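# Move long cardboard box from desk onto counter

## Task

Pick up the long cardboard box on the desk and set it down on the counter that stands behind the shelving. No part of the box may overhang the counter's edge, the stacked cartons must stay undisturbed, and the robot must stay upright and not tipped. The box has to rest there by itself at the end, not be held in place by the robot.

## Robot and tools

ROBOT. A Rainbow Robotics RB-Y1. It has a two-wheel differential base with two rear casters. The base is 0.66 m long and 0.58 m wide, and its front edge sits 0.10 m ahead of the drive axle. The torso has a foldable leg (squat, shift), a chest lean (pitch) and a chest turn (yaw). There are two 7-joint arms, each with a parallel gripper, and a pan/tilt head. The cameras are head_camera, left_wrist_camera and right_wrist_camera. A loose object may occasionally get nudged by the scene.

FRAMES. The base frame has its origin on the floor midway between the drive wheels, with x forward, y to the left and z up. The result reports chest, left_hand and right_hand in this frame. A hand point is the spot between its finger pads; the fingers extend along its -z axis and close along its x axis. Reported hand positions can be inaccurate, especially with the arm stretched. Odometry uses the base frame from the scene start. It only integrates wheel rotation, so wheel slip shows up as motion. Heading runs from -3.142 to 3.142 and is positive to the left.

execute_actions. The argument actions is a list holding one action, or none (empty returns state and images only). The argument cameras picks the images to return; leaving it out, null or ["all"] gives all three, and [] gives none. The 'pictures' line lists the images in order.
An action may contain the following keys:
- base: exactly one of two relative commands, measured from where the base last reported itself. translate_m is a straight drive in metres (forward positive, -3 to 3). rotate_rad is an on-the-spot turn in radians (left/counter-clockwise positive, -3.2 to 3.2). The base cannot move sideways.
- joints: one flat object for the whole robot (torso, both arms, head), keyed by joint name. Each value is an absolute target in rad, except the grippers, which take the clear pad opening in m. Ranges: torso_squat_rad 0 to 1.2 (larger lowers a level chest); torso_shift_rad -0.3 to 0.6 (positive pushes hips forward); torso_pitch_rad -0.2 to 1.4 (positive leans forward); torso_yaw_rad -1.5 to 1.5 (positive left). Left arm: left_shoulder_pitch_rad -2.356 to 2.356 (negative raises the arm forward); left_shoulder_roll_rad 0 to 3.141 (positive lifts it outward); left_shoulder_yaw_rad -2.094 to 2.094; left_elbow_rad -2.617 to 0.01 (negative bends); left_forearm_roll_rad -3.141 to 3.141; left_wrist_pitch_rad -1.57 to 1.919 (negative tips the hand forward); left_hand_roll_rad -2.705 to 2.705; left_gripper_m 0 to 0.1. The right arm uses the same names with right_ and the same ranges, except right_shoulder_roll_rad, which is -3.141 to 0 (negative lifts it outward). Yaw and roll signs do not mirror: positive is leftward or counter-clockwise seen from above on both arms. head_pan_rad -0.523 to 0.523 (positive left, relative to chest); head_tilt_rad -0.35 to 1.57 (positive looks down). A joint counts as done within ±0.02, and a gripper within ±0.004.
- speeds: optional lower top speeds for this action only. translate_m takes 0.05 to 0.4 m/s and rotate_rad takes 0.1 to 1.509 rad/s; the defaults are the maxima.
- min_time_s: 0.1 to 8. This is a minimum duration for each arm and head motion.
All motions in an action start at once. An action can last at most 15 s. A base move needing more than 8.667 s is refused. Unknown keys or out-of-range values refuse the whole call. A joint or the base left unnamed may still be driving toward an earlier target.
Torso combined limits: squat + shift <= 1.52; squat - shift + pitch <= 1.57; shift + 0.5 pitch - 0.4 squat <= 0.7; shift + 0.3 pitch - 0.5 squat <= 0.39. Breaking one makes the commanded torso joints stop short with off_target.

OTHER TOOLS. wait(seconds 0 to 10) lets time pass and returns state and images. zoom_image(camera, region [x0,y0,x1,y1] in pixels, top-left origin, at most 504 by 504) enlarges part of the latest full image. read_manual returns licence texts only. finished_scene(scene) ends the current scene for good and reports success; the goal must already hold and stay held.

RESULTS. base_status and joint_status report how each motion ended:
- done: reached. For the base this only means the wheels turned the full amount.
- off_target: came to rest away from the target and may still be pushing.
- limit_stop_at_<name>: a built-in limit stopped it.
- contact_stop: the torso or an arm hit something that resisted firmly.
- time_out: the motion ran too long.
- stopped_with_arm: the torso halted because an arm contact-stopped.
- limit_stop_at_own_body: the self-collision guard stopped it early. Move the arm and torso apart.
A contact_stop, time_out or stopped_with_arm halts the whole group (the torso joints, or one arm's seven joints), and the group then holds where it stopped. 'joint command not followed' plus a 'cause:' line means that arm's targets were withheld; those joints show not_followed and may be retried later, but the gripper still acts. on_its_own shows uncommanded parts, and 'held at' gives their target. After a stop, first back the arms off in a separate action, then the torso. The exception: if both hands hold one object and the torso contact-stops right away with nothing in the way, resend every arm joint at its current joint_positions value, then repeat the torso command. A stop in one call skips the later robot calls in that same reply. Motor temperatures list per-arm values in joint_positions order. MOTOR HOT appears at 65 °C. An OVER-TEMPERATURE FAULT (limit_stop_at_motor_heat) brakes the robot at 80 °C; resend targets afterward. Exceeding a joint load limit (shoulders 64.4, elbow 33.1, wrist joints 23 N m, held weight included) freezes everything for 10 s.

GRASPING AND CAUTIONS. To grip, command an opening at least 0.005 m narrower than the object; off_target is then expected. Each arm is rated for 3 kg. A heavy load held far forward can tip the robot with no stop. The base keeps driving into furniture, and the bent leg can protrude past the front edge; leg contact may shove the robot backward without odometry noticing. Never let the arms or grippers strike or press each other. Avoid drops, slams and hard shoves. The robot holds its last command while you think.

Each tool is called after "Request:" by a JSON object that holds its "method" and its "body".

## Session

Request:
{"method": "execute_actions", "body": {"actions": []}}

Scene clock: 0.00 s.
Motor temperatures (°C, as the motors report them): left_arm=[39 34 32 38 39 45 35] | right_arm=[36 35 39 40 44 47 39]
base_odometry: x=+0.000 y=+0.000 heading=+0.000 (m, m, rad; odometry frame)
base_status: not commanded
joint_positions: torso_squat_rad=+0.350 torso_shift_rad=+0.000 torso_pitch_rad=+0.000 torso_yaw_rad=+0.000 left_shoulder_pitch_rad=-0.002 left_shoulder_roll_rad=+0.030 left_shoulder_yaw_rad=-0.043 left_elbow_rad=-0.126 left_forearm_roll_rad=+0.046 left_wrist_pitch_rad=+0.026 left_hand_roll_rad=-0.010 left_gripper_m=+0.100 right_shoulder_pitch_rad=-0.021 right_shoulder_roll_rad=-0.030 right_shoulder_yaw_rad=-0.017 right_elbow_rad=-0.285 right_forearm_roll_rad=-0.044 right_wrist_pitch_rad=+0.008 right_hand_roll_rad=-0.005 right_gripper_m=+0.100 head_pan_rad=-0.001 head_tilt_rad=+0.401
joint_status: not commanded
chest: x=-0.2281 y=+0.0002 z=+1.2475 quat_wxyz=(+1.000, +0.000, +0.000, +0.000) (m; base frame)
left_hand: x=-0.1712 y=+0.2407 z=+0.5646 quat_wxyz=(+0.999, +0.013, -0.051, -0.005) (m; base frame)
right_hand: x=-0.0772 y=-0.2439 z=+0.5785 quat_wxyz=(+0.989, -0.012, -0.148, -0.028) (m; base frame)
pictures: head_camera, left_wrist_camera, right_wrist_camera
Images, in order (width x height): head_camera 896x504, left_wrist_camera 644x364, right_wrist_camera 644x364.

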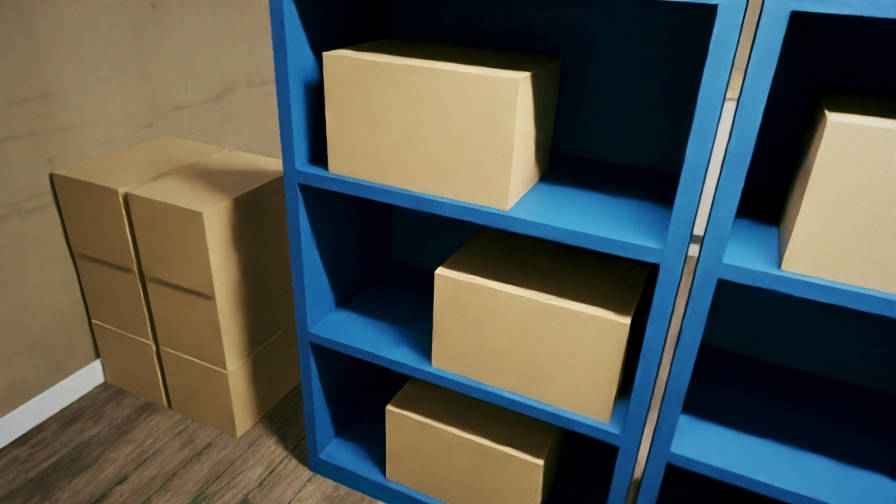

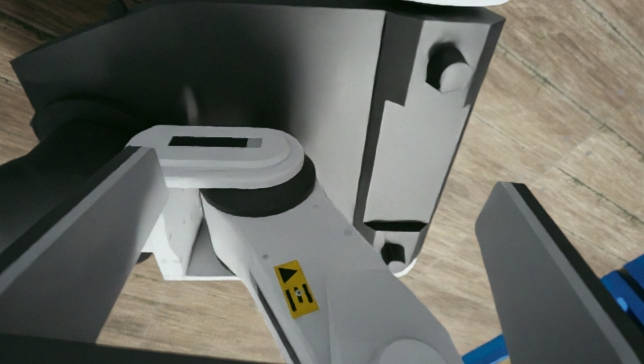

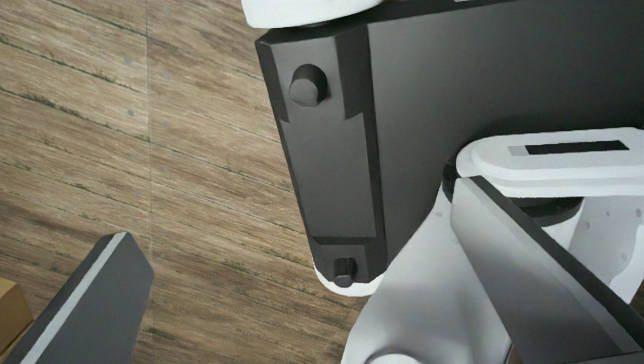

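Look around.

Request:
{"method": "execute_actions", "body": {"actions": [{"base":{"rotate_rad":-1.3},"joints":{"head_tilt_rad":0.25}}], "cameras": ["head_camera"]}}

Request:
{"method": "execute_actions", "body": {"actions": [{"base":{"rotate_rad":-1.3}}], "cameras": ["head_camera"]}}

Request:
{"method": "execute_actions", "body": {"actions": [{"base":{"rotate_rad":-1.3}}], "cameras": ["head_camera"]}}

Request:
{"method": "execute_actions", "body": {"actions": [{"base":{"rotate_rad":-1.3}}], "cameras": ["head_camera"]}}

Scene clock: 3.73 s.
Motor temperatures (°C, as the motors report them): left_arm=[39 34 32 38 39 45 35] | right_arm=[36 35 39 40 44 47 39]
base_odometry: x=+0.000 y=+0.000 heading=-1.299 (m, m, rad; odometry frame)
base_status: done
joint_positions: torso_squat_rad=+0.350 torso_shift_rad=+0.000 torso_pitch_rad=+0.000 torso_yaw_rad=+0.000 left_shoulder_pitch_rad=-0.002 left_shoulder_roll_rad=+0.030 left_shoulder_yaw_rad=-0.043 left_elbow_rad=-0.126 left_forearm_roll_rad=+0.046 left_wrist_pitch_rad=+0.026 left_hand_roll_rad=-0.010 left_gripper_m=+0.100 right_shoulder_pitch_rad=-0.021 right_shoulder_roll_rad=-0.030 right_shoulder_yaw_rad=-0.017 right_elbow_rad=-0.285 right_forearm_roll_rad=-0.044 right_wrist_pitch_rad=+0.008 right_hand_roll_rad=-0.005 right_gripper_m=+0.100 head_pan_rad=-0.001 head_tilt_rad=+0.250
joint_status: all done
chest: x=-0.2282 y=+0.0002 z=+1.2475 quat_wxyz=(+1.000, +0.000, +0.000, +0.000) (m; base frame)
left_hand: x=-0.1712 y=+0.2407 z=+0.5646 quat_wxyz=(+0.999, +0.013, -0.051, -0.005) (m; base frame)
right_hand: x=-0.0772 y=-0.2439 z=+0.5786 quat_wxyz=(+0.989, -0.012, -0.148, -0.028) (m; base frame)
pictures: head_camera
Images, in order (width x height): head_camera 896x504.

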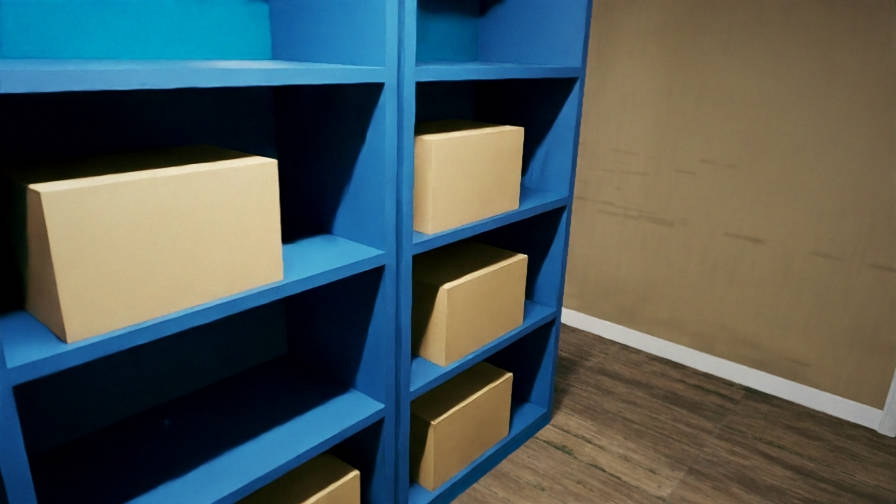

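Scene clock: 7.33 s.
Motor temperatures (°C, as the motors report them): left_arm=[39 34 32 38 39 45 35] | right_arm=[36 35 39 41 44 47 39]
base_odometry: x=+0.000 y=+0.000 heading=-2.599 (m, m, rad; odometry frame)
base_status: done
joint_positions: torso_squat_rad=+0.350 torso_shift_rad=+0.000 torso_pitch_rad=+0.000 torso_yaw_rad=+0.000 left_shoulder_pitch_rad=-0.002 left_shoulder_roll_rad=+0.030 left_shoulder_yaw_rad=-0.043 left_elbow_rad=-0.126 left_forearm_roll_rad=+0.046 left_wrist_pitch_rad=+0.026 left_hand_roll_rad=-0.010 left_gripper_m=+0.100 right_shoulder_pitch_rad=-0.021 right_shoulder_roll_rad=-0.030 right_shoulder_yaw_rad=-0.017 right_elbow_rad=-0.285 right_forearm_roll_rad=-0.044 right_wrist_pitch_rad=+0.008 right_hand_roll_rad=-0.005 right_gripper_m=+0.100 head_pan_rad=-0.001 head_tilt_rad=+0.250
joint_status: not commanded
chest: x=-0.2282 y=+0.0002 z=+1.2475 quat_wxyz=(+1.000, +0.000, +0.000, +0.000) (m; base frame)
left_hand: x=-0.1712 y=+0.2407 z=+0.5646 quat_wxyz=(+0.999, +0.013, -0.051, -0.005) (m; base frame)
right_hand: x=-0.0772 y=-0.2439 z=+0.5786 quat_wxyz=(+0.988, -0.012, -0.148, -0.028) (m; base frame)
pictures: head_camera
Images, in order (width x height): head_camera 896x504.

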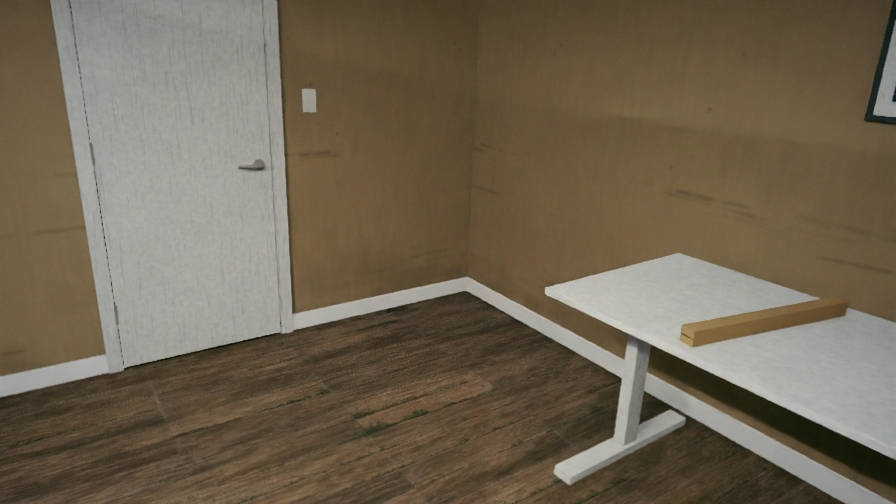

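Scene clock: 10.93 s.
Motor temperatures (°C, as the motors report them): left_arm=[39 34 32 38 39 45 35] | right_arm=[36 35 39 41 44 47 39]
base_odometry: x=+0.000 y=+0.000 heading=+2.385 (m, m, rad; odometry frame)
base_status: done
joint_positions: torso_squat_rad=+0.350 torso_shift_rad=+0.000 torso_pitch_rad=+0.000 torso_yaw_rad=+0.000 left_shoulder_pitch_rad=-0.002 left_shoulder_roll_rad=+0.030 left_shoulder_yaw_rad=-0.043 left_elbow_rad=-0.126 left_forearm_roll_rad=+0.046 left_wrist_pitch_rad=+0.026 left_hand_roll_rad=-0.010 left_gripper_m=+0.100 right_shoulder_pitch_rad=-0.021 right_shoulder_roll_rad=-0.030 right_shoulder_yaw_rad=-0.017 right_elbow_rad=-0.285 right_forearm_roll_rad=-0.044 right_wrist_pitch_rad=+0.008 right_hand_roll_rad=-0.005 right_gripper_m=+0.100 head_pan_rad=-0.001 head_tilt_rad=+0.250
joint_status: not commanded
chest: x=-0.2282 y=+0.0002 z=+1.2475 quat_wxyz=(+1.000, +0.000, +0.000, +0.000) (m; base frame)
left_hand: x=-0.1712 y=+0.2407 z=+0.5646 quat_wxyz=(+0.999, +0.013, -0.051, -0.005) (m; base frame)
right_hand: x=-0.0772 y=-0.2439 z=+0.5786 quat_wxyz=(+0.988, -0.012, -0.148, -0.028) (m; base frame)
pictures: head_camera
Images, in order (width x height): head_camera 896x504.

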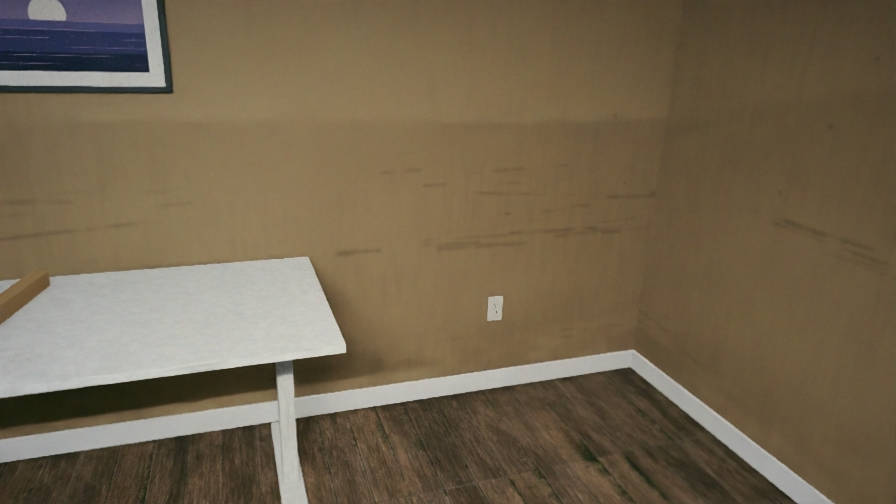

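Scene clock: 14.53 s.
Motor temperatures (°C, as the motors report them): left_arm=[39 34 32 38 39 45 35] | right_arm=[36 35 39 41 44 47 39]
base_odometry: x=+0.000 y=+0.000 heading=+1.086 (m, m, rad; odometry frame)
base_status: done
joint_positions: torso_squat_rad=+0.350 torso_shift_rad=+0.000 torso_pitch_rad=+0.000 torso_yaw_rad=+0.000 left_shoulder_pitch_rad=-0.002 left_shoulder_roll_rad=+0.030 left_shoulder_yaw_rad=-0.043 left_elbow_rad=-0.126 left_forearm_roll_rad=+0.046 left_wrist_pitch_rad=+0.026 left_hand_roll_rad=-0.010 left_gripper_m=+0.100 right_shoulder_pitch_rad=-0.021 right_shoulder_roll_rad=-0.030 right_shoulder_yaw_rad=-0.017 right_elbow_rad=-0.285 right_forearm_roll_rad=-0.044 right_wrist_pitch_rad=+0.008 right_hand_roll_rad=-0.005 right_gripper_m=+0.100 head_pan_rad=-0.001 head_tilt_rad=+0.250
joint_status: not commanded
chest: x=-0.2282 y=+0.0002 z=+1.2475 quat_wxyz=(+1.000, +0.000, +0.000, +0.000) (m; base frame)
left_hand: x=-0.1712 y=+0.2407 z=+0.5646 quat_wxyz=(+0.999, +0.013, -0.051, -0.005) (m; base frame)
right_hand: x=-0.0772 y=-0.2439 z=+0.5786 quat_wxyz=(+0.988, -0.012, -0.148, -0.028) (m; base frame)
pictures: head_camera
Images, in order (width x height): head_camera 896x504.

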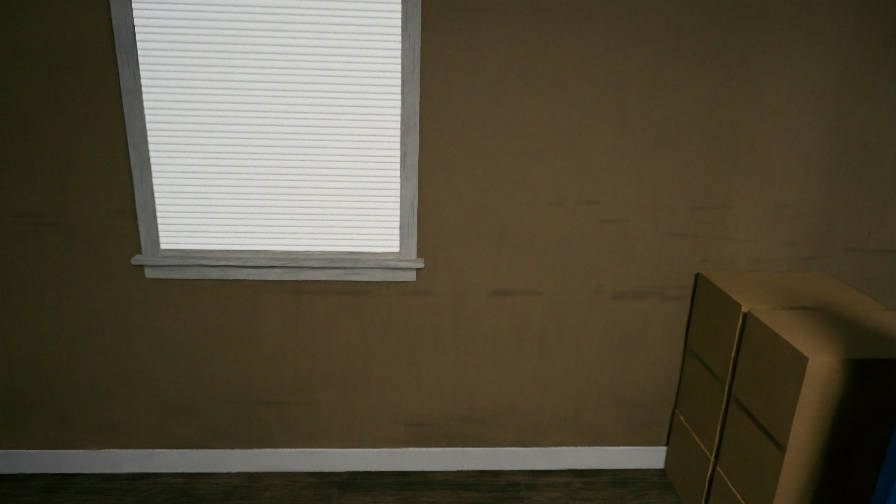

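Request:
{"method": "execute_actions", "body": {"actions": [{"base":{"rotate_rad":2.437}}], "cameras": []}}

Request:
{"method": "execute_actions", "body": {"actions": [{"base":{"translate_m":1.5}}], "cameras": []}}

Request:
{"method": "execute_actions", "body": {"actions": [{"base":{"rotate_rad":-1.03},"joints":{"head_tilt_rad":0.6}}], "cameras": ["head_camera"]}}

Scene clock: 19.77 s.
Motor temperatures (°C, as the motors report them): left_arm=[39 34 32 38 39 45 35] | right_arm=[36 35 39 41 44 47 39]
base_odometry: x=+0.000 y=+0.000 heading=-2.761 (m, m, rad; odometry frame)
base_status: done
joint_positions: torso_squat_rad=+0.350 torso_shift_rad=+0.000 torso_pitch_rad=+0.000 torso_yaw_rad=+0.000 left_shoulder_pitch_rad=-0.002 left_shoulder_roll_rad=+0.030 left_shoulder_yaw_rad=-0.043 left_elbow_rad=-0.126 left_forearm_roll_rad=+0.046 left_wrist_pitch_rad=+0.026 left_hand_roll_rad=-0.010 left_gripper_m=+0.100 right_shoulder_pitch_rad=-0.021 right_shoulder_roll_rad=-0.030 right_shoulder_yaw_rad=-0.017 right_elbow_rad=-0.285 right_forearm_roll_rad=-0.044 right_wrist_pitch_rad=+0.008 right_hand_roll_rad=-0.005 right_gripper_m=+0.100 head_pan_rad=-0.001 head_tilt_rad=+0.250
joint_status: not commanded
chest: x=-0.2282 y=+0.0001 z=+1.2475 quat_wxyz=(+1.000, +0.000, +0.000, +0.000) (m; base frame)
left_hand: x=-0.1712 y=+0.2407 z=+0.5646 quat_wxyz=(+0.999, +0.013, -0.051, -0.005) (m; base frame)
right_hand: x=-0.0772 y=-0.2439 z=+0.5786 quat_wxyz=(+0.988, -0.012, -0.148, -0.028) (m; base frame)
pictures: none
No camera images: the call's "cameras" was empty. Leave "cameras" out to get every camera's image.

Scene clock: 24.97 s.
Motor temperatures (°C, as the motors report them): left_arm=[39 34 32 38 39 45 35] | right_arm=[36 35 39 41 44 47 39]
base_odometry: x=-1.392 y=-0.558 heading=-2.760 (m, m, rad; odometry frame)
base_status: done
joint_positions: torso_squat_rad=+0.350 torso_shift_rad=+0.000 torso_pitch_rad=+0.000 torso_yaw_rad=+0.000 left_shoulder_pitch_rad=-0.003 left_shoulder_roll_rad=+0.030 left_shoulder_yaw_rad=-0.043 left_elbow_rad=-0.126 left_forearm_roll_rad=+0.046 left_wrist_pitch_rad=+0.026 left_hand_roll_rad=-0.010 left_gripper_m=+0.100 right_shoulder_pitch_rad=-0.021 right_shoulder_roll_rad=-0.030 right_shoulder_yaw_rad=-0.017 right_elbow_rad=-0.285 right_forearm_roll_rad=-0.044 right_wrist_pitch_rad=+0.008 right_hand_roll_rad=-0.005 right_gripper_m=+0.100 head_pan_rad=-0.001 head_tilt_rad=+0.250
joint_status: not commanded
chest: x=-0.2281 y=+0.0001 z=+1.2475 quat_wxyz=(+1.000, +0.000, +0.000, +0.000) (m; base frame)
left_hand: x=-0.1711 y=+0.2407 z=+0.5646 quat_wxyz=(+0.999, +0.013, -0.051, -0.005) (m; base frame)
right_hand: x=-0.0772 y=-0.2439 z=+0.5785 quat_wxyz=(+0.989, -0.012, -0.148, -0.028) (m; base frame)
pictures: none
No camera images: the call's "cameras" was empty. Leave "cameras" out to get every camera's image.

Scene clock: 28.20 s.
Motor temperatures (°C, as the motors report them): left_arm=[39 34 32 38 39 45 35] | right_arm=[36 35 39 41 44 47 39]
base_odometry: x=-1.392 y=-0.558 heading=+2.493 (m, m, rad; odometry frame)
base_status: done
joint_positions: torso_squat_rad=+0.350 torso_shift_rad=+0.000 torso_pitch_rad=+0.000 torso_yaw_rad=+0.000 left_shoulder_pitch_rad=-0.002 left_shoulder_roll_rad=+0.030 left_shoulder_yaw_rad=-0.043 left_elbow_rad=-0.126 left_forearm_roll_rad=+0.046 left_wrist_pitch_rad=+0.026 left_hand_roll_rad=-0.010 left_gripper_m=+0.100 right_shoulder_pitch_rad=-0.021 right_shoulder_roll_rad=-0.030 right_shoulder_yaw_rad=-0.017 right_elbow_rad=-0.285 right_forearm_roll_rad=-0.044 right_wrist_pitch_rad=+0.008 right_hand_roll_rad=-0.005 right_gripper_m=+0.100 head_pan_rad=-0.001 head_tilt_rad=+0.600
joint_status: all done
chest: x=-0.2281 y=+0.0002 z=+1.2475 quat_wxyz=(+1.000, +0.000, +0.000, +0.000) (m; base frame)
left_hand: x=-0.1711 y=+0.2407 z=+0.5646 quat_wxyz=(+0.999, +0.013, -0.051, -0.005) (m; base frame)
right_hand: x=-0.0772 y=-0.2439 z=+0.5785 quat_wxyz=(+0.989, -0.012, -0.148, -0.028) (m; base frame)
pictures: head_camera
Images, in order (width x height): head_camera 896x504.

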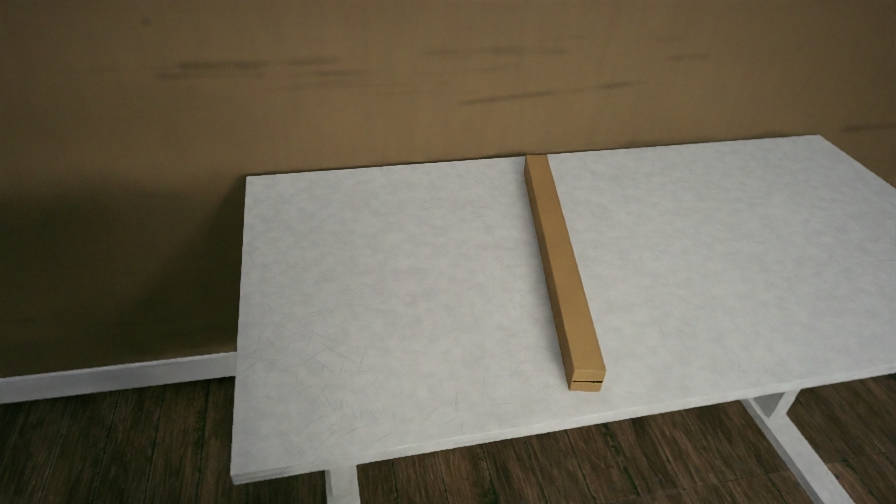

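Request:
{"method": "execute_actions", "body": {"actions": [{"joints":{"right_shoulder_pitch_rad":-1.45,"right_shoulder_roll_rad":-0.33,"right_shoulder_yaw_rad":0,"right_elbow_rad":-1.07,"right_forearm_roll_rad":0,"right_wrist_pitch_rad":1.7,"right_hand_roll_rad":1.57,"head_tilt_rad":0.3}}], "cameras": []}}

Request:
{"method": "execute_actions", "body": {"actions": [{"base":{"translate_m":0.33},"joints":{"torso_pitch_rad":0.7,"torso_shift_rad":0.2}}]}}

Scene clock: 31.03 s.
Motor temperatures (°C, as the motors report them): left_arm=[39 34 32 38 39 45 35] | right_arm=[36 35 39 41 44 47 39]
base_odometry: x=-1.392 y=-0.558 heading=+2.493 (m, m, rad; odometry frame)
base_status: not commanded
joint_positions: torso_squat_rad=+0.350 torso_shift_rad=+0.000 torso_pitch_rad=+0.000 torso_yaw_rad=+0.000 left_shoulder_pitch_rad=-0.002 left_shoulder_roll_rad=+0.030 left_shoulder_yaw_rad=-0.043 left_elbow_rad=-0.126 left_forearm_roll_rad=+0.046 left_wrist_pitch_rad=+0.026 left_hand_roll_rad=-0.010 left_gripper_m=+0.100 right_shoulder_pitch_rad=-1.450 right_shoulder_roll_rad=-0.330 right_shoulder_yaw_rad=+0.000 right_elbow_rad=-1.070 right_forearm_roll_rad=+0.000 right_wrist_pitch_rad=+1.700 right_hand_roll_rad=+1.570 right_gripper_m=+0.100 head_pan_rad=-0.001 head_tilt_rad=+0.300
joint_status: all done
chest: x=-0.2282 y=+0.0002 z=+1.2475 quat_wxyz=(+1.000, +0.000, +0.000, +0.000) (m; base frame)
left_hand: x=-0.1712 y=+0.2407 z=+0.5646 quat_wxyz=(+0.999, +0.013, -0.051, -0.005) (m; base frame)
right_hand: x=+0.3923 y=-0.1984 z=+1.3521 quat_wxyz=(+0.585, -0.386, -0.168, +0.694) (m; base frame)
pictures: none
No camera images: the call's "cameras" was empty. Leave "cameras" out to get every camera's image.

Scene clock: 34.20 s.
Motor temperatures (°C, as the motors report them): left_arm=[39 34 32 38 39 45 35] | right_arm=[36 35 39 41 44 47 39]
base_odometry: x=-1.655 y=-0.358 heading=+2.493 (m, m, rad; odometry frame)
base_status: done
joint_positions: torso_squat_rad=+0.350 torso_shift_rad=+0.200 torso_pitch_rad=+0.700 torso_yaw_rad=+0.000 left_shoulder_pitch_rad=-0.002 left_shoulder_roll_rad=+0.030 left_shoulder_yaw_rad=-0.043 left_elbow_rad=-0.126 left_forearm_roll_rad=+0.046 left_wrist_pitch_rad=+0.026 left_hand_roll_rad=-0.010 left_gripper_m=+0.100 right_shoulder_pitch_rad=-1.450 right_shoulder_roll_rad=-0.330 right_shoulder_yaw_rad=+0.000 right_elbow_rad=-1.070 right_forearm_roll_rad=+0.000 right_wrist_pitch_rad=+1.700 right_hand_roll_rad=+1.570 right_gripper_m=+0.100 head_pan_rad=-0.001 head_tilt_rad=+0.300
joint_status: all done
chest: x=+0.1020 y=+0.0002 z=+1.1616 quat_wxyz=(+0.939, +0.000, +0.343, +0.000) (m; base frame)
left_hand: x=-0.2942 y=+0.2407 z=+0.6025 quat_wxyz=(+0.956, +0.010, +0.295, -0.009) (m; base frame)
right_hand: x=+0.6440 y=-0.1985 z=+0.8420 quat_wxyz=(+0.607, -0.125, +0.043, +0.784) (m; base frame)
pictures: head_camera, left_wrist_camera, right_wrist_camera
Images, in order (width x height): head_camera 896x504, left_wrist_camera 644x364, right_wrist_camera 644x364.

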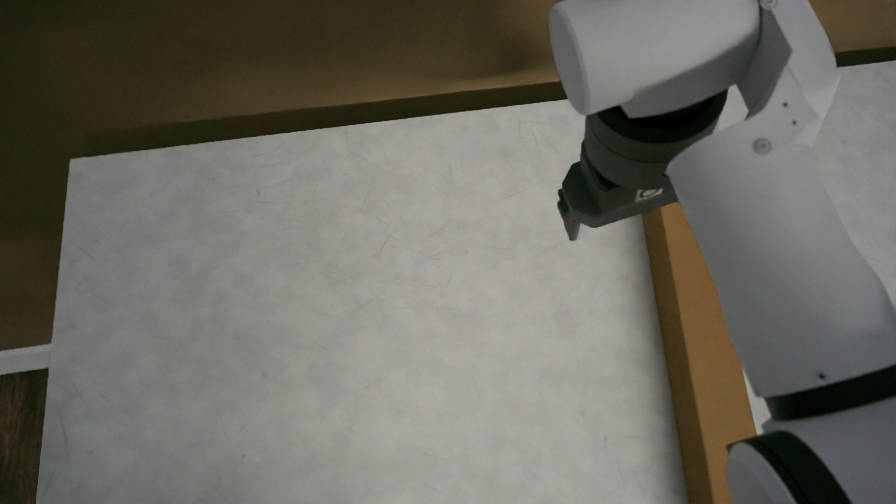

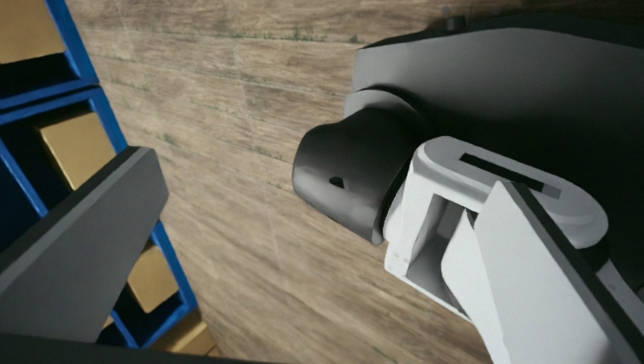

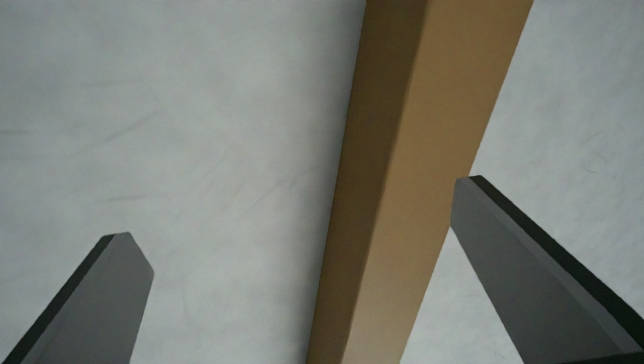

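Request:
{"method": "execute_actions", "body": {"actions": [{"joints":{"right_shoulder_roll_rad":-0.57}}], "cameras": ["right_wrist_camera"]}}

Scene clock: 35.60 s.
Motor temperatures (°C, as the motors report them): left_arm=[39 34 32 38 39 45 35] | right_arm=[36 35 39 41 44 47 39]
base_odometry: x=-1.655 y=-0.358 heading=+2.493 (m, m, rad; odometry frame)
base_status: not commanded
joint_positions: torso_squat_rad=+0.350 torso_shift_rad=+0.200 torso_pitch_rad=+0.700 torso_yaw_rad=+0.000 left_shoulder_pitch_rad=-0.002 left_shoulder_roll_rad=+0.030 left_shoulder_yaw_rad=-0.043 left_elbow_rad=-0.126 left_forearm_roll_rad=+0.046 left_wrist_pitch_rad=+0.026 left_hand_roll_rad=-0.010 left_gripper_m=+0.100 right_shoulder_pitch_rad=-1.450 right_shoulder_roll_rad=-0.570 right_shoulder_yaw_rad=+0.000 right_elbow_rad=-1.070 right_forearm_roll_rad=+0.000 right_wrist_pitch_rad=+1.700 right_hand_roll_rad=+1.570 right_gripper_m=+0.100 head_pan_rad=-0.001 head_tilt_rad=+0.300
joint_status: all done
chest: x=+0.1020 y=+0.0001 z=+1.1616 quat_wxyz=(+0.939, +0.000, +0.343, +0.000) (m; base frame)
left_hand: x=-0.2943 y=+0.2407 z=+0.6026 quat_wxyz=(+0.956, +0.010, +0.295, -0.009) (m; base frame)
right_hand: x=+0.6659 y=-0.3352 z=+0.8909 quat_wxyz=(+0.654, -0.203, +0.093, +0.723) (m; base frame)
pictures: right_wrist_camera
Images, in order (width x height): right_wrist_camera 644x364.

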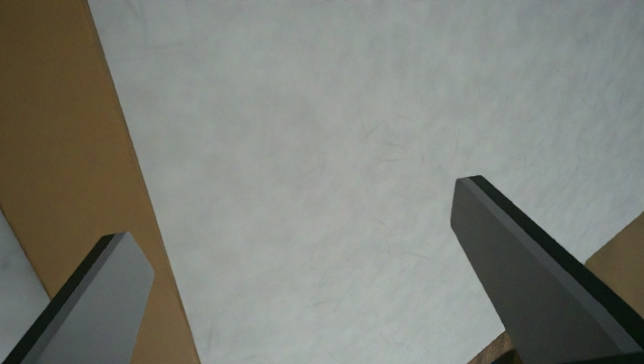

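Request:
{"method": "execute_actions", "body": {"actions": [{"joints":{"right_forearm_roll_rad":-0.41}}], "cameras": ["right_wrist_camera"]}}

Scene clock: 36.60 s.
Motor temperatures (°C, as the motors report them): left_arm=[39 34 32 38 39 45 35] | right_arm=[36 35 39 41 44 47 39]
base_odometry: x=-1.655 y=-0.358 heading=+2.493 (m, m, rad; odometry frame)
base_status: not commanded
joint_positions: torso_squat_rad=+0.350 torso_shift_rad=+0.200 torso_pitch_rad=+0.700 torso_yaw_rad=+0.000 left_shoulder_pitch_rad=-0.002 left_shoulder_roll_rad=+0.030 left_shoulder_yaw_rad=-0.043 left_elbow_rad=-0.126 left_forearm_roll_rad=+0.046 left_wrist_pitch_rad=+0.026 left_hand_roll_rad=-0.010 left_gripper_m=+0.100 right_shoulder_pitch_rad=-1.450 right_shoulder_roll_rad=-0.570 right_shoulder_yaw_rad=+0.000 right_elbow_rad=-1.070 right_forearm_roll_rad=-0.410 right_wrist_pitch_rad=+1.700 right_hand_roll_rad=+1.570 right_gripper_m=+0.100 head_pan_rad=-0.001 head_tilt_rad=+0.300
joint_status: all done
chest: x=+0.1020 y=+0.0001 z=+1.1616 quat_wxyz=(+0.939, +0.000, +0.343, +0.000) (m; base frame)
left_hand: x=-0.2943 y=+0.2407 z=+0.6026 quat_wxyz=(+0.956, +0.010, +0.295, -0.009) (m; base frame)
right_hand: x=+0.6544 y=-0.2453 z=+0.8697 quat_wxyz=(+0.640, -0.050, -0.036, +0.766) (m; base frame)
pictures: right_wrist_camera
Images, in order (width x height): right_wrist_camera 644x364.

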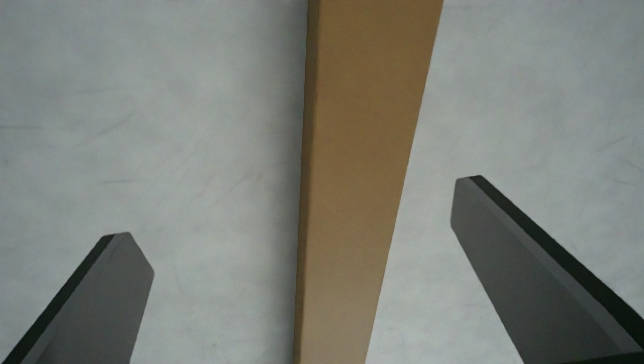

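Request:
{"method": "execute_actions", "body": {"actions": [{"joints":{"right_hand_roll_rad":1.37,"right_wrist_pitch_rad":1.82,"torso_squat_rad":0.5}}]}}

Scene clock: 38.00 s.
Motor temperatures (°C, as the motors report them): left_arm=[39 34 32 38 39 45 35] | right_arm=[37 35 39 41 44 47 39]
base_odometry: x=-1.655 y=-0.358 heading=+2.493 (m, m, rad; odometry frame)
base_status: not commanded
joint_positions: torso_squat_rad=+0.500 torso_shift_rad=+0.200 torso_pitch_rad=+0.700 torso_yaw_rad=+0.000 left_shoulder_pitch_rad=-0.002 left_shoulder_roll_rad=+0.030 left_shoulder_yaw_rad=-0.043 left_elbow_rad=-0.126 left_forearm_roll_rad=+0.046 left_wrist_pitch_rad=+0.026 left_hand_roll_rad=-0.010 left_gripper_m=+0.100 right_shoulder_pitch_rad=-1.450 right_shoulder_roll_rad=-0.570 right_shoulder_yaw_rad=+0.000 right_elbow_rad=-1.070 right_forearm_roll_rad=-0.410 right_wrist_pitch_rad=+1.820 right_hand_roll_rad=+1.370 right_gripper_m=+0.100 head_pan_rad=-0.001 head_tilt_rad=+0.300
joint_status: all done
chest: x=+0.0933 y=+0.0001 z=+1.1193 quat_wxyz=(+0.939, +0.000, +0.343, +0.000) (m; base frame)
left_hand: x=-0.3029 y=+0.2407 z=+0.5602 quat_wxyz=(+0.956, +0.010, +0.295, -0.009) (m; base frame)
right_hand: x=+0.6187 y=-0.2502 z=+0.8258 quat_wxyz=(+0.715, -0.012, +0.009, +0.699) (m; base frame)
pictures: head_camera, left_wrist_camera, right_wrist_camera
Images, in order (width x height): head_camera 896x504, left_wrist_camera 644x364, right_wrist_camera 644x364.

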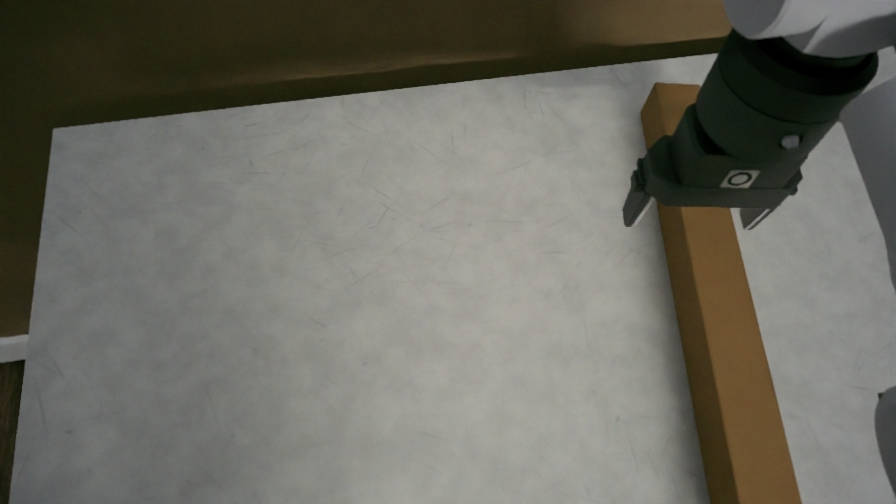

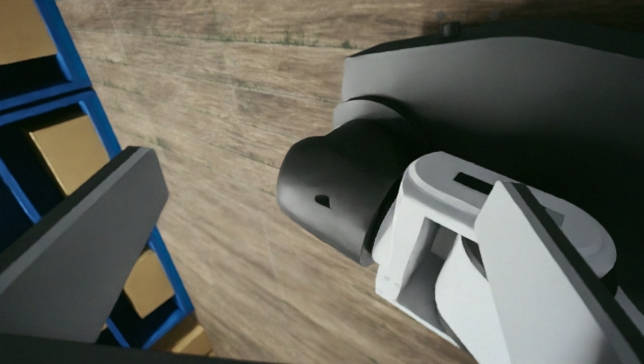

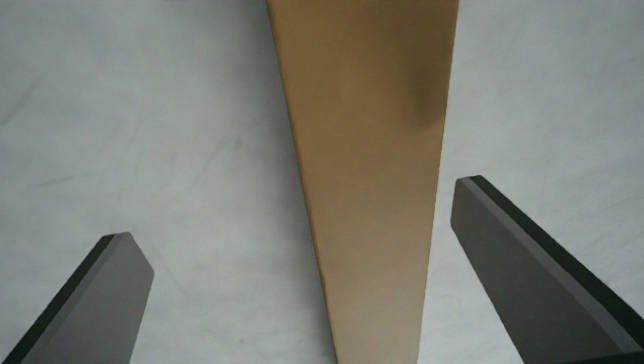

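Request:
{"method": "execute_actions", "body": {"actions": [{"base":{"translate_m":-0.1},"joints":{"right_shoulder_roll_rad":-0.52,"right_forearm_roll_rad":-0.37}}], "cameras": ["right_wrist_camera","head_camera"]}}

Scene clock: 39.90 s.
Motor temperatures (°C, as the motors report them): left_arm=[39 34 32 38 39 45 35] | right_arm=[37 35 39 41 44 47 39]
base_odometry: x=-1.576 y=-0.419 heading=+2.493 (m, m, rad; odometry frame)
base_status: done
joint_positions: torso_squat_rad=+0.500 torso_shift_rad=+0.200 torso_pitch_rad=+0.700 torso_yaw_rad=+0.000 left_shoulder_pitch_rad=-0.002 left_shoulder_roll_rad=+0.030 left_shoulder_yaw_rad=-0.043 left_elbow_rad=-0.126 left_forearm_roll_rad=+0.046 left_wrist_pitch_rad=+0.026 left_hand_roll_rad=-0.010 left_gripper_m=+0.100 right_shoulder_pitch_rad=-1.450 right_shoulder_roll_rad=-0.520 right_shoulder_yaw_rad=+0.000 right_elbow_rad=-1.070 right_forearm_roll_rad=-0.370 right_wrist_pitch_rad=+1.820 right_hand_roll_rad=+1.370 right_gripper_m=+0.100 head_pan_rad=-0.001 head_tilt_rad=+0.300
joint_status: all done
chest: x=+0.0933 y=+0.0001 z=+1.1192 quat_wxyz=(+0.939, +0.000, +0.343, +0.000) (m; base frame)
left_hand: x=-0.3029 y=+0.2407 z=+0.5602 quat_wxyz=(+0.956, +0.010, +0.295, -0.009) (m; base frame)
right_hand: x=+0.6149 y=-0.2315 z=+0.8173 quat_wxyz=(+0.707, -0.010, +0.013, +0.707) (m; base frame)
pictures: head_camera, right_wrist_camera
Images, in order (width x height): head_camera 896x504, right_wrist_camera 644x364.

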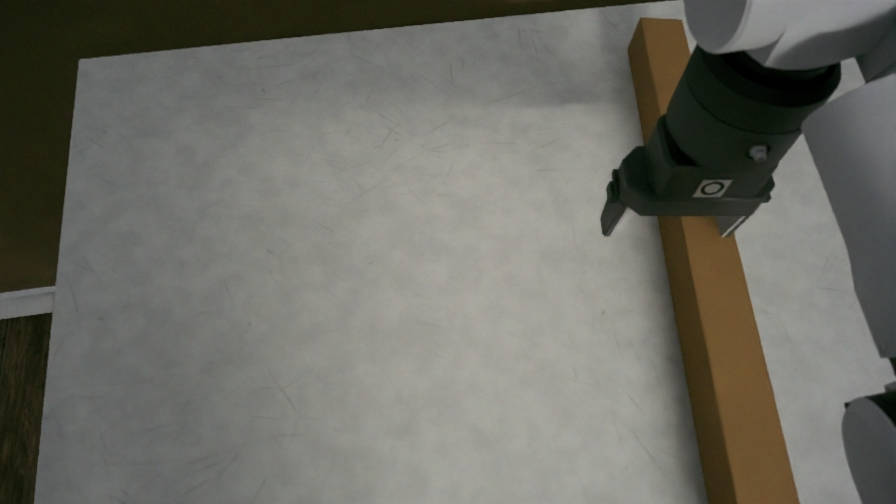

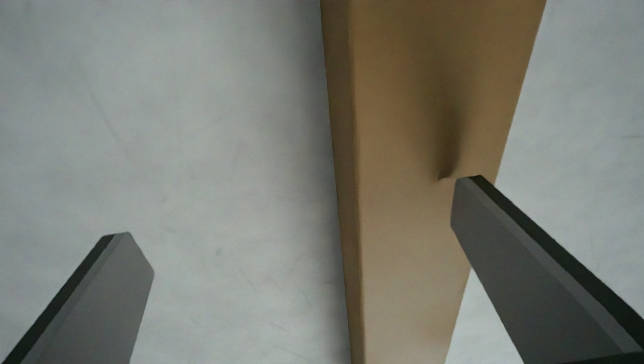

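Request:
{"method": "execute_actions", "body": {"actions": [{"joints":{"torso_squat_rad":0.42}}], "cameras": []}}

Request:
{"method": "execute_actions", "body": {"actions": [{"joints":{"right_shoulder_roll_rad":-0.63,"right_forearm_roll_rad":-0.46,"right_hand_roll_rad":1.33}}], "cameras": ["right_wrist_camera"]}}

Scene clock: 41.03 s.
Motor temperatures (°C, as the motors report them): left_arm=[39 34 32 38 39 45 35] | right_arm=[37 35 39 41 44 47 39]
base_odometry: x=-1.576 y=-0.419 heading=+2.493 (m, m, rad; odometry frame)
base_status: not commanded
joint_positions: torso_squat_rad=+0.420 torso_shift_rad=+0.200 torso_pitch_rad=+0.700 torso_yaw_rad=+0.000 left_shoulder_pitch_rad=-0.002 left_shoulder_roll_rad=+0.030 left_shoulder_yaw_rad=-0.043 left_elbow_rad=-0.126 left_forearm_roll_rad=+0.046 left_wrist_pitch_rad=+0.026 left_hand_roll_rad=-0.010 left_gripper_m=+0.100 right_shoulder_pitch_rad=-1.450 right_shoulder_roll_rad=-0.520 right_shoulder_yaw_rad=+0.000 right_elbow_rad=-1.070 right_forearm_roll_rad=-0.370 right_wrist_pitch_rad=+1.820 right_hand_roll_rad=+1.370 right_gripper_m=+0.100 head_pan_rad=-0.001 head_tilt_rad=+0.300
joint_status: all done
chest: x=+0.0983 y=+0.0001 z=+1.1436 quat_wxyz=(+0.939, +0.000, +0.343, +0.000) (m; base frame)
left_hand: x=-0.2980 y=+0.2407 z=+0.5846 quat_wxyz=(+0.955, +0.010, +0.295, -0.009) (m; base frame)
right_hand: x=+0.6198 y=-0.2315 z=+0.8415 quat_wxyz=(+0.707, -0.010, +0.014, +0.707) (m; base frame)
pictures: none
No camera images: the call's "cameras" was empty. Leave "cameras" out to get every camera's image.

Scene clock: 41.70 s.
Motor temperatures (°C, as the motors report them): left_arm=[39 34 32 38 39 45 35] | right_arm=[37 35 39 41 44 47 39]
base_odometry: x=-1.576 y=-0.419 heading=+2.493 (m, m, rad; odometry frame)
base_status: not commanded
joint_positions: torso_squat_rad=+0.420 torso_shift_rad=+0.200 torso_pitch_rad=+0.700 torso_yaw_rad=+0.000 left_shoulder_pitch_rad=-0.002 left_shoulder_roll_rad=+0.030 left_shoulder_yaw_rad=-0.043 left_elbow_rad=-0.126 left_forearm_roll_rad=+0.046 left_wrist_pitch_rad=+0.026 left_hand_roll_rad=-0.010 left_gripper_m=+0.100 right_shoulder_pitch_rad=-1.450 right_shoulder_roll_rad=-0.630 right_shoulder_yaw_rad=+0.000 right_elbow_rad=-1.070 right_forearm_roll_rad=-0.460 right_wrist_pitch_rad=+1.820 right_hand_roll_rad=+1.330 right_gripper_m=+0.100 head_pan_rad=-0.001 head_tilt_rad=+0.300
joint_status: all done
chest: x=+0.0983 y=+0.0001 z=+1.1436 quat_wxyz=(+0.939, +0.000, +0.343, +0.000) (m; base frame)
left_hand: x=-0.2980 y=+0.2407 z=+0.5846 quat_wxyz=(+0.956, +0.010, +0.295, -0.009) (m; base frame)
right_hand: x=+0.6273 y=-0.2718 z=+0.8611 quat_wxyz=(+0.737, -0.014, +0.003, +0.675) (m; base frame)
pictures: right_wrist_camera
Images, in order (width x height): right_wrist_camera 644x364.

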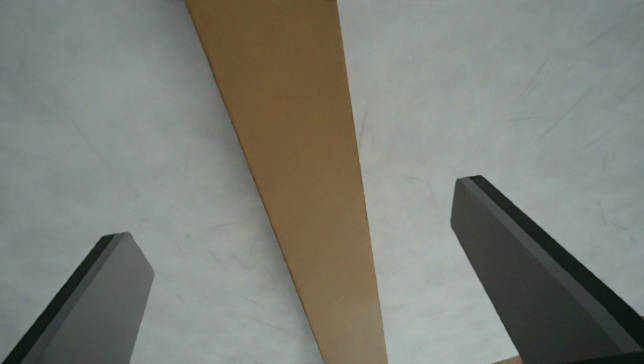

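Request:
{"method": "execute_actions", "body": {"actions": [{"joints":{"right_hand_roll_rad":1.41,"torso_squat_rad":0.65}}]}}

Scene clock: 43.33 s.
Motor temperatures (°C, as the motors report them): left_arm=[39 34 32 38 39 45 35] | right_arm=[37 35 39 41 44 47 39]
base_odometry: x=-1.576 y=-0.419 heading=+2.493 (m, m, rad; odometry frame)
base_status: not commanded
joint_positions: torso_squat_rad=+0.650 torso_shift_rad=+0.200 torso_pitch_rad=+0.700 torso_yaw_rad=+0.000 left_shoulder_pitch_rad=-0.002 left_shoulder_roll_rad=+0.030 left_shoulder_yaw_rad=-0.043 left_elbow_rad=-0.126 left_forearm_roll_rad=+0.046 left_wrist_pitch_rad=+0.026 left_hand_roll_rad=-0.010 left_gripper_m=+0.100 right_shoulder_pitch_rad=-1.450 right_shoulder_roll_rad=-0.630 right_shoulder_yaw_rad=+0.000 right_elbow_rad=-1.070 right_forearm_roll_rad=-0.460 right_wrist_pitch_rad=+1.820 right_hand_roll_rad=+1.410 right_gripper_m=+0.100 head_pan_rad=-0.001 head_tilt_rad=+0.300
joint_status: all done
chest: x=+0.0820 y=+0.0001 z=+1.0633 quat_wxyz=(+0.939, +0.000, +0.343, +0.000) (m; base frame)
left_hand: x=-0.3142 y=+0.2407 z=+0.5043 quat_wxyz=(+0.956, +0.010, +0.295, -0.009) (m; base frame)
right_hand: x=+0.6110 y=-0.2719 z=+0.7808 quat_wxyz=(+0.710, -0.014, +0.003, +0.704) (m; base frame)
pictures: head_camera, left_wrist_camera, right_wrist_camera
Images, in order (width x height): head_camera 896x504, left_wrist_camera 644x364, right_wrist_camera 644x364.

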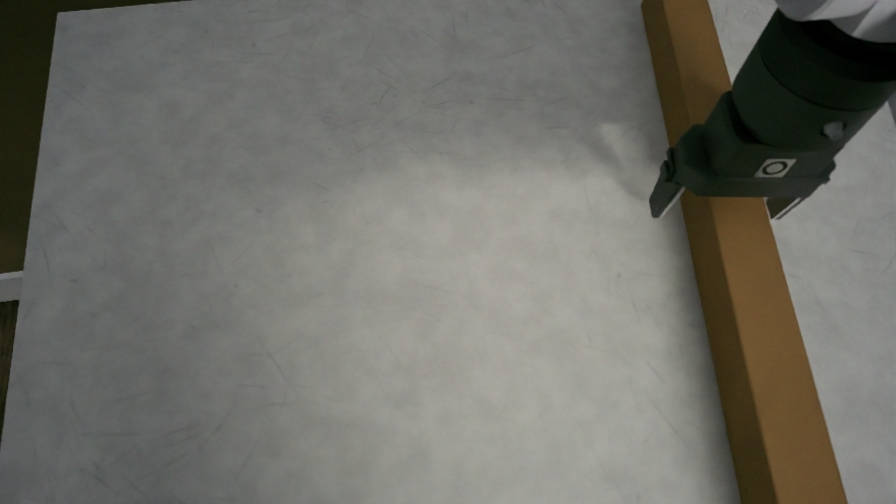

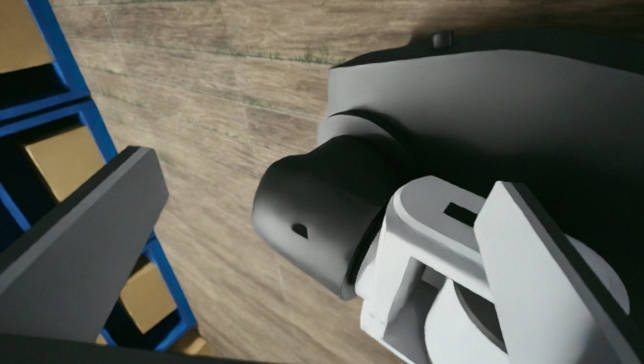

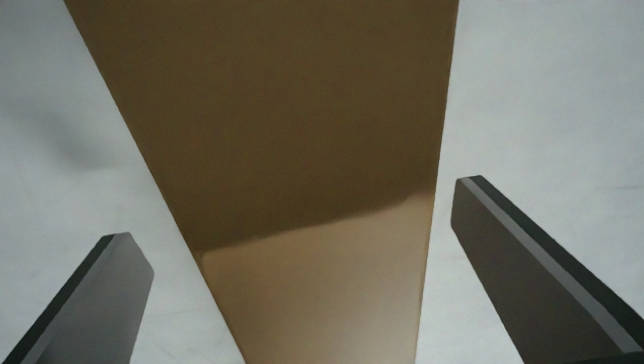

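Request:
{"method": "execute_actions", "body": {"actions": [{"joints":{"torso_squat_rad":0.72}}]}}

Request:
{"method": "execute_actions", "body": {"actions": [{"joints":{"right_gripper_m":0.03}}]}}

Scene clock: 44.53 s.
Motor temperatures (°C, as the motors report them): left_arm=[39 34 32 38 39 45 35] | right_arm=[37 35 39 41 44 47 39]
base_odometry: x=-1.576 y=-0.419 heading=+2.493 (m, m, rad; odometry frame)
base_status: not commanded
joint_positions: torso_squat_rad=+0.712 torso_shift_rad=+0.198 torso_pitch_rad=+0.694 torso_yaw_rad=-0.001 left_shoulder_pitch_rad=-0.002 left_shoulder_roll_rad=+0.030 left_shoulder_yaw_rad=-0.043 left_elbow_rad=-0.126 left_forearm_roll_rad=+0.046 left_wrist_pitch_rad=+0.026 left_hand_roll_rad=-0.010 left_gripper_m=+0.100 right_shoulder_pitch_rad=-1.454 right_shoulder_roll_rad=-0.632 right_shoulder_yaw_rad=-0.002 right_elbow_rad=-1.073 right_forearm_roll_rad=-0.460 right_wrist_pitch_rad=+1.820 right_hand_roll_rad=+1.410 right_gripper_m=+0.100 head_pan_rad=-0.001 head_tilt_rad=+0.300
joint_status: torso_squat_rad contact_stop (moved +0.062 of +0.070)
chest: x=+0.0738 y=+0.0003 z=+1.0379 quat_wxyz=(+0.940, +0.000, +0.340, +0.000) (m; base frame)
left_hand: x=-0.3188 y=+0.2406 z=+0.4762 quat_wxyz=(+0.956, +0.010, +0.292, -0.009) (m; base frame)
right_hand: x=+0.6066 y=-0.2720 z=+0.7620 quat_wxyz=(+0.710, -0.019, -0.002, +0.704) (m; base frame)
pictures: head_camera, left_wrist_camera, right_wrist_camera
Images, in order (width x height): head_camera 896x504, left_wrist_camera 644x364, right_wrist_camera 644x364.

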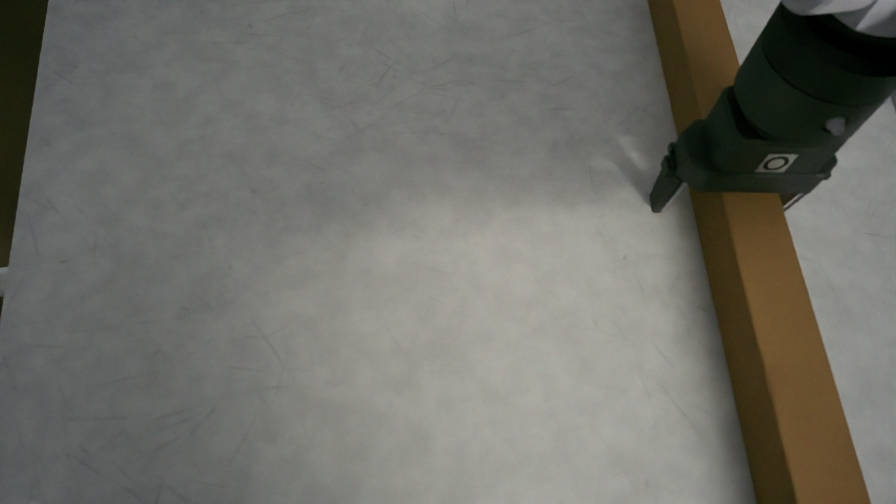

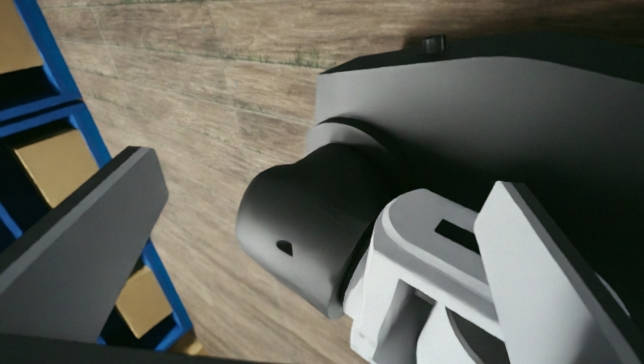

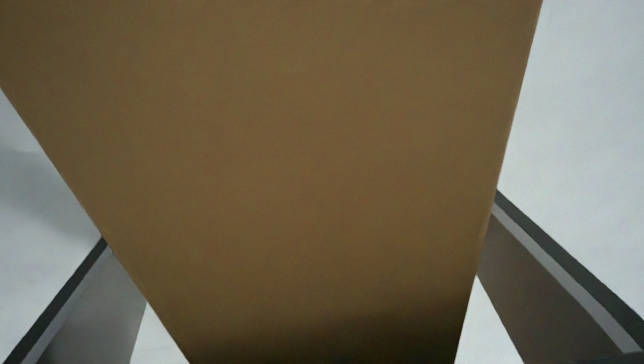

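not run: a stop came earlier in this reply.


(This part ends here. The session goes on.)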